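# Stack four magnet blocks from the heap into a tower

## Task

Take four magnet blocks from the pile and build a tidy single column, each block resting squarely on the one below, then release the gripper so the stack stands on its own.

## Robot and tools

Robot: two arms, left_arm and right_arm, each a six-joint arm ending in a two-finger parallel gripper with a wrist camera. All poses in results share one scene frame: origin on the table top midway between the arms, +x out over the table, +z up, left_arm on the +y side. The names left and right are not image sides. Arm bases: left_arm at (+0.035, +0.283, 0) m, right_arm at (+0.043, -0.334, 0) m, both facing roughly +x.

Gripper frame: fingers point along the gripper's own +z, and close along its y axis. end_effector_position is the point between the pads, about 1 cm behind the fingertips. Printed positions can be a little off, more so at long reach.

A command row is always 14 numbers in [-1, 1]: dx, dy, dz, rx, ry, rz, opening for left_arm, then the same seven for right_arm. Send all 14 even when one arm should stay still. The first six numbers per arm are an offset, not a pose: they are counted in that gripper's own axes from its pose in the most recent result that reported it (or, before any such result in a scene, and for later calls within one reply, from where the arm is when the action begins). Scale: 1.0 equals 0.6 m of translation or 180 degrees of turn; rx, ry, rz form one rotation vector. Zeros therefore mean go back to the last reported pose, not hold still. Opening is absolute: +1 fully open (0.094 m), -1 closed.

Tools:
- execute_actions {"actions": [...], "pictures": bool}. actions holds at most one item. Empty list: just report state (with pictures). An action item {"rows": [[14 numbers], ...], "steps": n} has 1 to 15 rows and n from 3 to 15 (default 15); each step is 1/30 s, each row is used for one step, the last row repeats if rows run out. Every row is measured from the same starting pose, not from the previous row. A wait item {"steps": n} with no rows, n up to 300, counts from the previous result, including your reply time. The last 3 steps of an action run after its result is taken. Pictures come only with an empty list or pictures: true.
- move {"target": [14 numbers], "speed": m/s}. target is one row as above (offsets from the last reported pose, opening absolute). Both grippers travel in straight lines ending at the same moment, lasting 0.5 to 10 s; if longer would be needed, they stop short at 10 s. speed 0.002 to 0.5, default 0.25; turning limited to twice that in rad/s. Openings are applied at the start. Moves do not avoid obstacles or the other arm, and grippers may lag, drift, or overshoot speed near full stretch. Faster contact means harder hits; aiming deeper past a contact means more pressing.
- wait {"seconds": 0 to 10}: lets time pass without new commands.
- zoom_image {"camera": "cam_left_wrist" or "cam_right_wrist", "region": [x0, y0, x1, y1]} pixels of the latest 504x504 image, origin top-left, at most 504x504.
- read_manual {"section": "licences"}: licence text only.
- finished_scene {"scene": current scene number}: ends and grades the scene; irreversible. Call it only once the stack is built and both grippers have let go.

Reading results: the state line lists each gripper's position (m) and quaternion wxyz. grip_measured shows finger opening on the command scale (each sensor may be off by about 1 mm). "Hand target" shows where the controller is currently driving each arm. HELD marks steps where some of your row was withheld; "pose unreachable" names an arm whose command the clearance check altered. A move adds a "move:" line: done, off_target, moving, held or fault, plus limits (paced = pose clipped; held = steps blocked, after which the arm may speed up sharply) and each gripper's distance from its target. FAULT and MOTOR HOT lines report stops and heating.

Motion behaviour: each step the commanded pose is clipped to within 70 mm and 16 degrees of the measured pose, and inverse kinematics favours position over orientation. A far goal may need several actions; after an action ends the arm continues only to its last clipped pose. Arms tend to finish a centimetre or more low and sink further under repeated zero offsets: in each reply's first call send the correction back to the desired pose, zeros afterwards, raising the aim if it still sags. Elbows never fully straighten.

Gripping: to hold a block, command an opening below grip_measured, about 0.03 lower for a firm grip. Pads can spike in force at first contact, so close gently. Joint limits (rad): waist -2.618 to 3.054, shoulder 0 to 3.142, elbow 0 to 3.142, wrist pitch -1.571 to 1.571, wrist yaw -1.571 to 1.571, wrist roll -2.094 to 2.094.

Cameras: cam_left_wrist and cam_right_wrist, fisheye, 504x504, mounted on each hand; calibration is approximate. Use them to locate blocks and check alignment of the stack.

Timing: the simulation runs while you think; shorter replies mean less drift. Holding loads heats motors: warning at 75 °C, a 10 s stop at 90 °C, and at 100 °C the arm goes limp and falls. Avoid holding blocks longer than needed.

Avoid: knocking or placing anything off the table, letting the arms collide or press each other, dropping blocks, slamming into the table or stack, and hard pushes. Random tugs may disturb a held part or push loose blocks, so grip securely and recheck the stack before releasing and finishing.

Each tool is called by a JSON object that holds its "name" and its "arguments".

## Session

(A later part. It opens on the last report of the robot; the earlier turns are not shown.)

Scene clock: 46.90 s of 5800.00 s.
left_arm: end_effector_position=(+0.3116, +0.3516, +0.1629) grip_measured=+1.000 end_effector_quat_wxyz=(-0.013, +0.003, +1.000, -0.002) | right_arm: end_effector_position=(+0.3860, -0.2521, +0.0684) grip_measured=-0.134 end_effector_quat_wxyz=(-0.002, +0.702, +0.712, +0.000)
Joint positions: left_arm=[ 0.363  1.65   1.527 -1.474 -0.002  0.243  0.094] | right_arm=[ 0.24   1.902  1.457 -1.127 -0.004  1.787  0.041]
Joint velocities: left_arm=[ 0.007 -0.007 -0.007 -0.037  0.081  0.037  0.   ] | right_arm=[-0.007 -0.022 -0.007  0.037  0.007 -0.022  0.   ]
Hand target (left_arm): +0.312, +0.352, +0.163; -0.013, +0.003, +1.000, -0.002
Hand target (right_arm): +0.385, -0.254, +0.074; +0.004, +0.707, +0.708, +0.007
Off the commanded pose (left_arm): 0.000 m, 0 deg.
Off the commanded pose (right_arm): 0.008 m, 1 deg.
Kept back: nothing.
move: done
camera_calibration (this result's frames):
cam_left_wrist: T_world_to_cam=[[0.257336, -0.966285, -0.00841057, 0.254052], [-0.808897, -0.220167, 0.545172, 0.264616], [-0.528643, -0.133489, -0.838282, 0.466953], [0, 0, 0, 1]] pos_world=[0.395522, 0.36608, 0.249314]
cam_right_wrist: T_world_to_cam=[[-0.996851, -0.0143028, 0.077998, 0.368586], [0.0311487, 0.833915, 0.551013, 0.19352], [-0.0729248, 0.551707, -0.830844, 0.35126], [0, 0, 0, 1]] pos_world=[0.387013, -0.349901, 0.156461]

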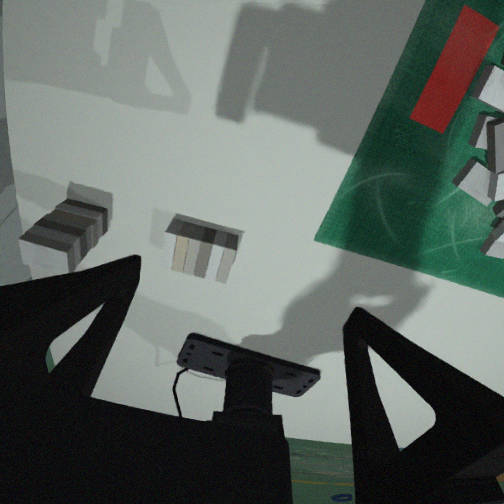

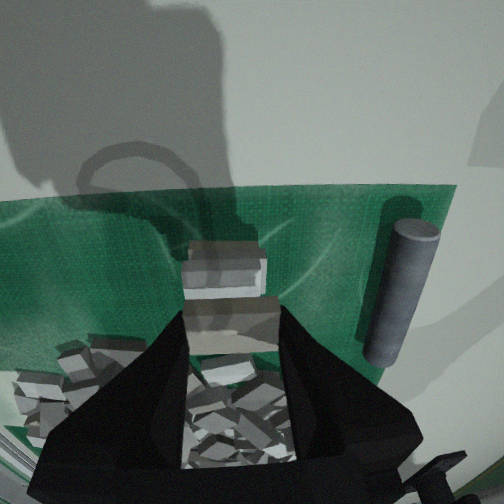

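{"name": "move", "arguments": {"target": [0,0,0,0,0,0,1,0,0.008,0.043,0,0,0,-0.19], "speed": 0.08}}

{"name": "zoom_image", "arguments": {"camera": "cam_right_wrist", "region": [150,220,320,390]}}

Scene clock: 47.97 s of 5800.00 s.
left_arm: end_effector_position=(+0.3116, +0.3516, +0.1629) grip_measured=+1.000 end_effector_quat_wxyz=(-0.013, +0.003, +1.000, -0.002) | right_arm: end_effector_position=(+0.3915, -0.2508, +0.0453) grip_measured=-0.134 end_effector_quat_wxyz=(-0.002, +0.703, +0.711, +0.001)
Joint positions: left_arm=[ 0.363  1.65   1.527 -1.474 -0.002  0.243  0.094] | right_arm=[ 0.24   1.943  1.419 -1.047 -0.004  1.788  0.041]
Joint velocities: left_arm=[-0.002  0.002 -0.012  0.051 -0.081 -0.066  0.   ] | right_arm=[-0.017  0.007  0.002  0.022 -0.007 -0.095  0.   ]
Hand target (left_arm): +0.312, +0.352, +0.163; -0.013, +0.003, +1.000, -0.002
Hand target (right_arm): +0.391, -0.252, +0.043; -0.002, +0.702, +0.712, +0.000
Off the commanded pose (left_arm): 0.000 m, 0 deg.
Off the commanded pose (right_arm): 0.003 m, 0 deg.
Kept back: nothing.
move: done
camera_calibration (this result's frames):
cam_left_wrist: T_world_to_cam=[[0.257336, -0.966285, -0.00841057, 0.254052], [-0.808897, -0.220167, 0.545172, 0.264616], [-0.528643, -0.133489, -0.838282, 0.466953], [0, 0, 0, 1]] pos_world=[0.395522, 0.36608, 0.249314]
cam_right_wrist: T_world_to_cam=[[-0.996957, -0.0128016, 0.0768894, 0.376359], [0.03181, 0.833725, 0.551262, 0.204724], [-0.0711617, 0.552031, -0.830782, 0.331095], [0, 0, 0, 1]] pos_world=[0.392263, -0.34864, 0.133273]

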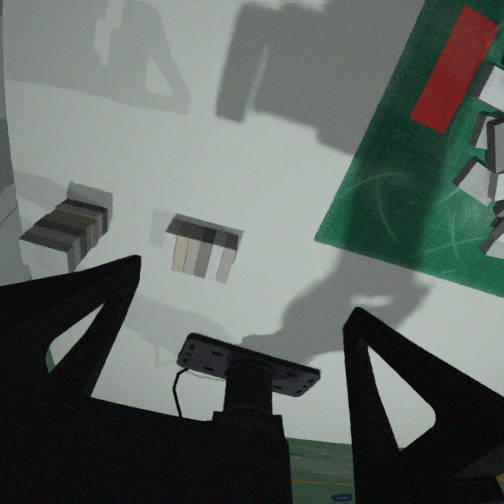

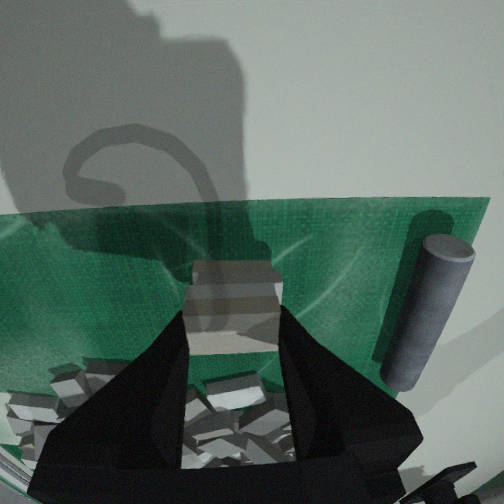

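Region (150, 220, 320, 390) of cam_right_wrist's 504x504 image, scaled by 2.965, with more detail than that image has.

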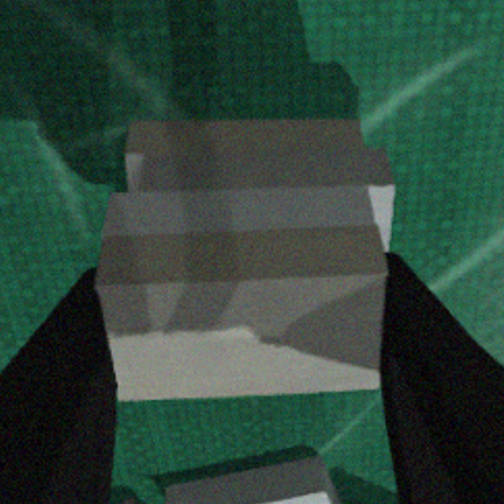

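Good. Release, lower around, square lengthwise.

{"name": "execute_actions", "arguments": {"actions": [{"rows":[[0,0,0,0,0,0,1,0,0,0,0,0,0,0.4]],"steps":6}]}}

{"name": "move", "arguments": {"target": [0,0,0,0,0,0,1,0.008,-0.004,0.061,0,0,0,0.4], "speed": 0.1}}

{"name": "execute_actions", "arguments": {"actions": [{"rows":[[0,0,0,0,0,0,1,0,0,0,0,0,0,0.3],[0,0,0,0,0,0,1,0,0,0,0,0,0,0.22],[0,0,0,0,0,0,1,0,0,0,0,0,0,0.16],[0,0,0,0,0,0,1,0,0,0,0,0,0,0.11],[0,0,0,0,0,0,1,0,0,0,0,0,0,0.06],[0,0,0,0,0,0,1,0,0,0,0,0,0,0.02],[0,0,0,0,0,0,1,0,0,0,0,0,0,-0.02],[0,0,0,0,0,0,1,0,0,0,0,0,0,-0.06],[0,0,0,0,0,0,1,0,0,0,0,0,0,-0.1],[0,0,0,0,0,0,1,0,0,0,0,0,0,-0.13],[0,0,0,0,0,0,1,0,0,0,0,0,0,-0.19]],"steps":15}], "pictures": true}}

{"name": "execute_actions", "arguments": {"actions": [{"rows":[[0,0,0,0,0,0,1,0,0,0,0,0,0,0.3]],"steps":5}]}}

{"name": "move", "arguments": {"target": [0,0,0,0,0,0,1,0,0.008,-0.11,-0.01,0,0,0.3]}}

{"name": "zoom_image", "arguments": {"camera": "cam_right_wrist", "region": [140,180,320,360]}}

Scene clock: 48.23 s of 5800.00 s.
left_arm: end_effector_position=(+0.3116, +0.3516, +0.1629) grip_measured=+1.000 end_effector_quat_wxyz=(-0.013, +0.003, +1.000, -0.002) | right_arm: end_effector_position=(+0.3919, -0.2508, +0.0453) grip_measured=+0.377 end_effector_quat_wxyz=(-0.002, +0.703, +0.711, +0.001)
Joint positions: left_arm=[ 0.363  1.65   1.527 -1.474 -0.002  0.243  0.094] | right_arm=[ 0.24   1.943  1.419 -1.045 -0.004  1.788  0.065]
Joint velocities: left_arm=[ 0.007 -0.007  0.007 -0.022 -0.007  0.007  0.   ] | right_arm=[-0.002  0.007  0.027 -0.037 -0.007  0.007  0.043]
Steps of this call (steps 1 to 5: nothing new was sent; steps 6 to 8: the first 3 steps of this action). Readings (end_effector_position):
6: left_arm (+0.3116, +0.3516, +0.1629) | right_arm (+0.3919, -0.2508, +0.0453)
7: left_arm (+0.3116, +0.3516, +0.1629) | right_arm (+0.3919, -0.2508, +0.0453)
8: the state above

Scene clock: 49.40 s of 5800.00 s.
left_arm: end_effector_position=(+0.3116, +0.3516, +0.1629) grip_measured=+1.000 end_effector_quat_wxyz=(-0.013, +0.003, +1.000, -0.002) | right_arm: end_effector_position=(+0.3930, -0.2505, +0.0124) grip_measured=+0.398 end_effector_quat_wxyz=(-0.000, +0.705, +0.709, +0.004)
Joint positions: left_arm=[ 0.363  1.65   1.527 -1.474 -0.002  0.243  0.094] | right_arm=[ 0.24   1.985  1.339 -0.919 -0.004  1.795  0.066]
Joint velocities: left_arm=[-0.012 -0.007 -0.002 -0.022 -0.007  0.022  0.   ] | right_arm=[ 0.002 -0.022  0.002  0.095 -0.11   0.037  0.001]
Hand target (left_arm): +0.312, +0.352, +0.163; -0.013, +0.003, +1.000, -0.002
Hand target (right_arm): +0.390, -0.247, +0.009; -0.001, +0.703, +0.711, +0.001
Off your previous action's commanded pose (left_arm): 0.000 m, 0 deg at its last step (step 3 of this call).
Off your previous action's commanded pose (right_arm): 0.000 m, 0 deg at its last step (step 3 of this call).
Off the commanded pose (left_arm): 0.000 m, 0 deg.
Off the commanded pose (right_arm): 0.007 m, 0 deg.
Kept back: nothing.
move: done
camera_calibration (this result's frames):
cam_left_wrist: T_world_to_cam=[[0.257336, -0.966285, -0.00841057, 0.254052], [-0.808897, -0.220167, 0.545172, 0.264616], [-0.528643, -0.133489, -0.838282, 0.466953], [0, 0, 0, 1]] pos_world=[0.395522, 0.36608, 0.249314]
cam_right_wrist: T_world_to_cam=[[-0.997535, -0.00645629, 0.0698659, 0.38229], [0.0333338, 0.832597, 0.552876, 0.221593], [-0.0617397, 0.553842, -0.83033, 0.300459], [0, 0, 0, 1]] pos_world=[0.392512, -0.348436, 0.100258]

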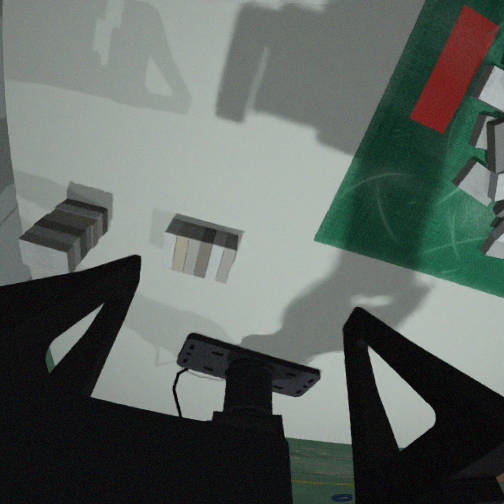

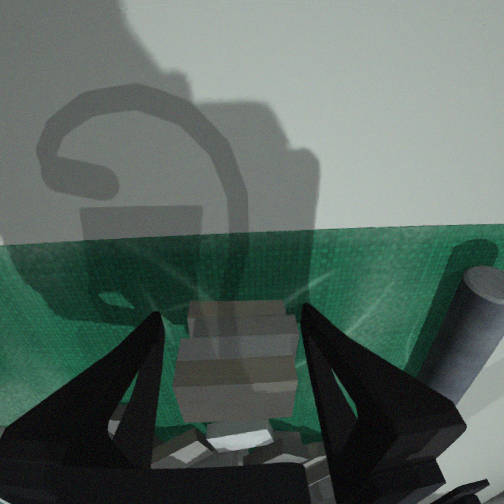

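Scene clock: 49.80 s of 5800.00 s.
left_arm: end_effector_position=(+0.3116, +0.3516, +0.1629) grip_measured=+1.000 end_effector_quat_wxyz=(-0.013, +0.003, +1.000, -0.002) | right_arm: end_effector_position=(+0.3932, -0.2502, +0.0124) grip_measured=-0.124 end_effector_quat_wxyz=(-0.000, +0.705, +0.709, +0.005)
Joint positions: left_arm=[ 0.363  1.65   1.527 -1.474 -0.002  0.243  0.094] | right_arm=[ 0.24   1.985  1.339 -0.918 -0.005  1.795  0.041]
Joint velocities: left_arm=[ 0.012 -0.007  0.007 -0.037 -0.007 -0.037  0.   ] | right_arm=[ 0.012 -0.017  0.007 -0.051 -0.007 -0.022  0.   ]
Steps of this call (steps 1 to 12: the first 12 steps of this action). Readings (end_effector_position):
1: left_arm (+0.3116, +0.3516, +0.1629) | right_arm (+0.3930, -0.2504, +0.0124)
2: left_arm (+0.3116, +0.3516, +0.1629) | right_arm (+0.3930, -0.2504, +0.0124)
4: left_arm (+0.3116, +0.3516, +0.1629) | right_arm (+0.3930, -0.2504, +0.0124)
8: left_arm (+0.3116, +0.3516, +0.1629) | right_arm (+0.3927, -0.2504, +0.0124)
12: the state above
camera_calibration (this result's frames):
cam_left_wrist: T_world_to_cam=[[0.257336, -0.966285, -0.00841057, 0.254052], [-0.808897, -0.220167, 0.545172, 0.264616], [-0.528643, -0.133489, -0.838282, 0.466953], [0, 0, 0, 1]] pos_world=[0.395522, 0.36608, 0.249314]
cam_right_wrist: T_world_to_cam=[[-0.997569, -0.00655388, 0.0693763, 0.382424], [0.0330602, 0.831884, 0.553963, 0.221301], [-0.0613436, 0.55491, -0.829645, 0.300438], [0, 0, 0, 1]] pos_world=[0.392608, -0.348307, 0.100133]

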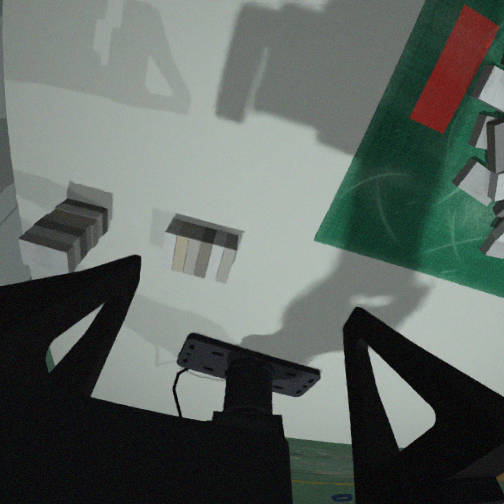

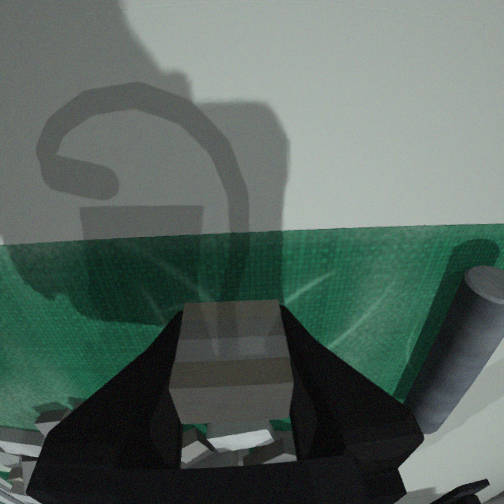

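Scene clock: 49.97 s of 5800.00 s.
left_arm: end_effector_position=(+0.3116, +0.3516, +0.1629) grip_measured=+1.000 end_effector_quat_wxyz=(-0.013, +0.003, +1.000, -0.002) | right_arm: end_effector_position=(+0.3934, -0.2502, +0.0124) grip_measured=+0.244 end_effector_quat_wxyz=(-0.000, +0.705, +0.709, +0.005)
Joint positions: left_arm=[ 0.363  1.65   1.527 -1.474 -0.002  0.243  0.094] | right_arm=[ 0.24   1.985  1.339 -0.917 -0.005  1.795  0.058]
Joint velocities: left_arm=[-0.002  0.002  0.027 -0.022 -0.007 -0.051  0.   ] | right_arm=[-0.017 -0.012 -0.002 -0.051  0.022  0.022  0.109]
Off your previous action's commanded pose (left_arm): 0.000 m, 0 deg at its last step (step 3 of this call).
Off your previous action's commanded pose (right_arm): 0.000 m, 0 deg at its last step (step 3 of this call).
Steps of this call (steps 1 to 3: the last 3 steps of your previous action; steps 4 to 5: the first 2 steps of this action, its rows measured from where the robot was after step 3). Readings (end_effector_position):
3: left_arm (+0.3116, +0.3516, +0.1629) | right_arm (+0.3932, -0.2502, +0.0124)
4: left_arm (+0.3116, +0.3516, +0.1629) | right_arm (+0.3933, -0.2502, +0.0124)
5: the state above

Scene clock: 51.27 s of 5800.00 s.
left_arm: end_effector_position=(+0.3116, +0.3516, +0.1629) grip_measured=+1.000 end_effector_quat_wxyz=(-0.013, +0.003, +1.000, -0.002) | right_arm: end_effector_position=(+0.3952, -0.2498, +0.0701) grip_measured=+0.298 end_effector_quat_wxyz=(+0.005, +0.705, +0.709, +0.014)
Joint positions: left_arm=[ 0.363  1.65   1.527 -1.474 -0.002  0.243  0.094] | right_arm=[ 0.24   1.908  1.47  -1.104 -0.005  1.795  0.061]
Joint velocities: left_arm=[-0.007  0.012 -0.012  0.007 -0.022  0.066  0.   ] | right_arm=[-0.017 -0.002 -0.012  0.022 -0.022  0.007 -0.   ]
Hand target (left_arm): +0.312, +0.352, +0.163; -0.013, +0.003, +1.000, -0.002
Hand target (right_arm): +0.397, -0.250, +0.078; +0.011, +0.705, +0.709, +0.016
Off your previous action's commanded pose (left_arm): 0.000 m, 0 deg at its last step (step 3 of this call).
Off your previous action's commanded pose (right_arm): 0.000 m, 0 deg at its last step (step 3 of this call).
Off the commanded pose (left_arm): 0.000 m, 0 deg.
Off the commanded pose (right_arm): 0.009 m, 1 deg.
Kept back: nothing.
move: done
camera_calibration (this result's frames):
cam_left_wrist: T_world_to_cam=[[0.257336, -0.966285, -0.00841057, 0.254052], [-0.808897, -0.220167, 0.545172, 0.264616], [-0.528643, -0.133489, -0.838282, 0.466953], [0, 0, 0, 1]] pos_world=[0.395522, 0.36608, 0.249314]
cam_right_wrist: T_world_to_cam=[[-0.998814, -0.00684483, 0.048207, 0.382314], [0.0212808, 0.829131, 0.558649, 0.192562], [-0.0437938, 0.559012, -0.828002, 0.342091], [0, 0, 0, 1]] pos_world=[0.392744, -0.348275, 0.157248]

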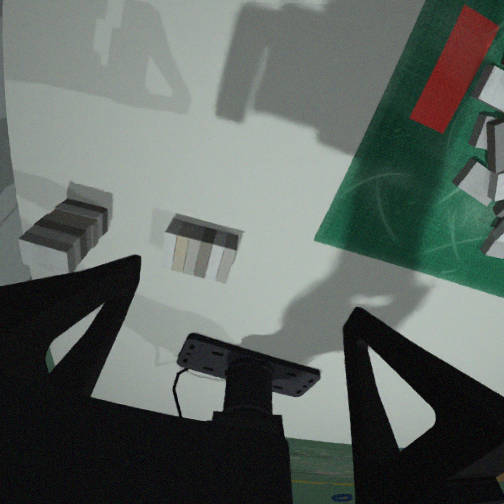

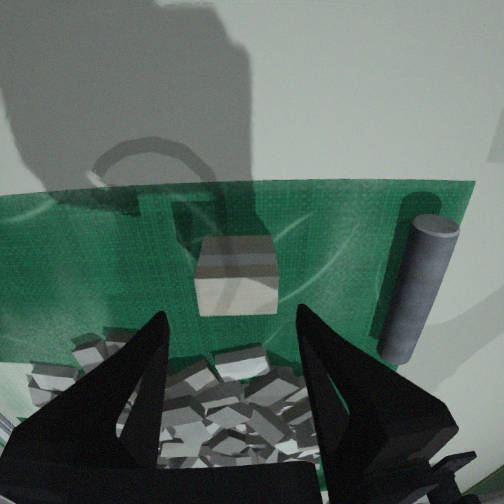

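Region (140, 180, 320, 360) of cam_right_wrist's 504x504 image, scaled by 2.800, with more detail than that image has.

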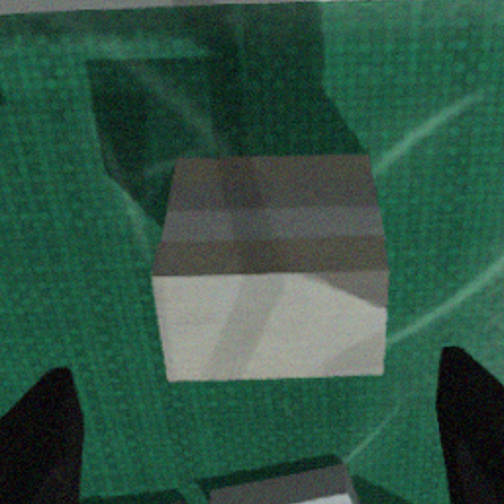

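{"name": "move", "arguments": {"target": [0,0,0,0,0,0,1,0.012,0,-0.008,0,0,-0.5,0.1], "speed": 0.5}}

{"name": "zoom_image", "arguments": {"camera": "cam_right_wrist", "region": [140,180,320,360]}}

Scene clock: 53.83 s of 5800.00 s.
left_arm: end_effector_position=(+0.3116, +0.3516, +0.1629) grip_measured=+1.000 end_effector_quat_wxyz=(-0.013, +0.003, +1.000, -0.002) | right_arm: end_effector_position=(+0.3905, -0.2470, +0.0700) grip_measured=+0.102 end_effector_quat_wxyz=(+0.006, +0.006, +1.000, +0.004)
Joint positions: left_arm=[ 0.363  1.65   1.527 -1.474 -0.002  0.243  0.094] | right_arm=[ 0.25   1.908  1.47  -1.12  -0.005  0.252  0.052]
Joint velocities: left_arm=[-0.007 -0.012 -0.002  0.007 -0.007  0.007  0.   ] | right_arm=[-0.017 -0.012  0.007  0.007 -0.051 -0.081 -0.001]
Hand target (left_arm): +0.312, +0.352, +0.163; -0.013, +0.003, +1.000, -0.002
Hand target (right_arm): +0.395, -0.243, +0.075; +0.014, -0.003, +1.000, +0.006
Off the commanded pose (left_arm): 0.000 m, 0 deg.
Off the commanded pose (right_arm): 0.008 m, 1 deg.
Kept back: nothing.
move: done
camera_calibration (this result's frames):
cam_left_wrist: T_world_to_cam=[[0.257336, -0.966285, -0.00841057, 0.254052], [-0.808897, -0.220167, 0.545172, 0.264616], [-0.528643, -0.133489, -0.838282, 0.466953], [0, 0, 0, 1]] pos_world=[0.395522, 0.36608, 0.249314]
cam_right_wrist: T_world_to_cam=[[-0.0125226, -0.99769, 0.066773, -0.253461], [-0.841295, 0.0466044, 0.538564, 0.335322], [-0.540432, -0.0494316, -0.839934, 0.384734], [0, 0, 0, 1]] pos_world=[0.486853, -0.249485, 0.159483]

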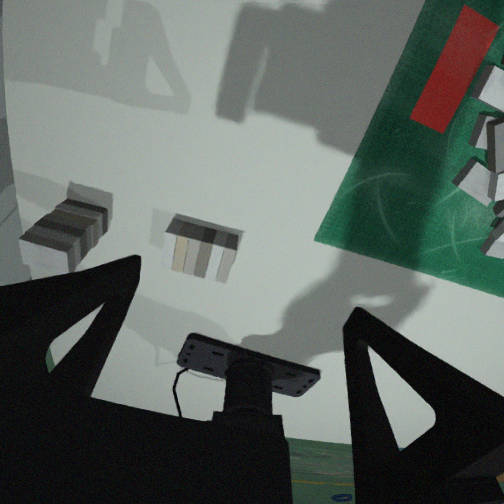

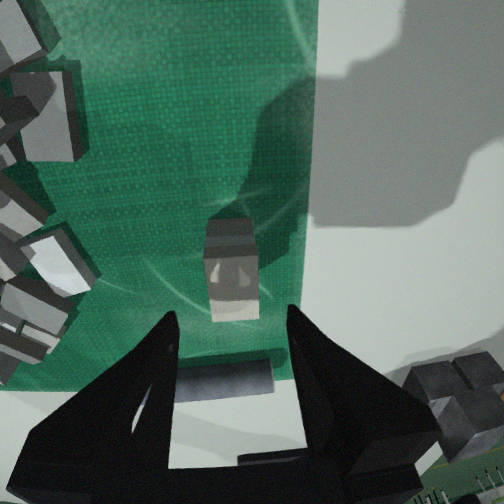

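Region (140, 180, 320, 360) of cam_right_wrist's 504x504 image, scaled by 2.800, with more detail than that image has.

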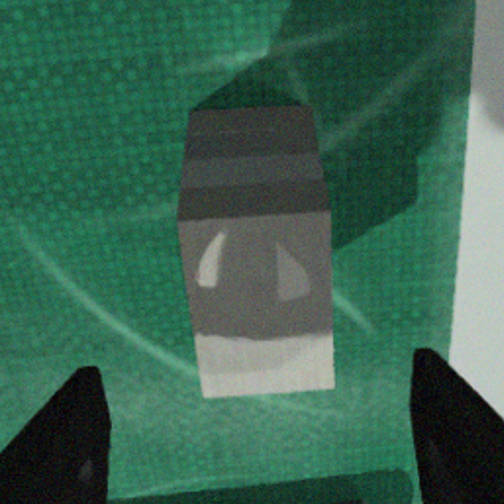

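Already aligned.

{"name": "finished_scene", "arguments": {"scene": 2}}

The scene is finished: the task was done.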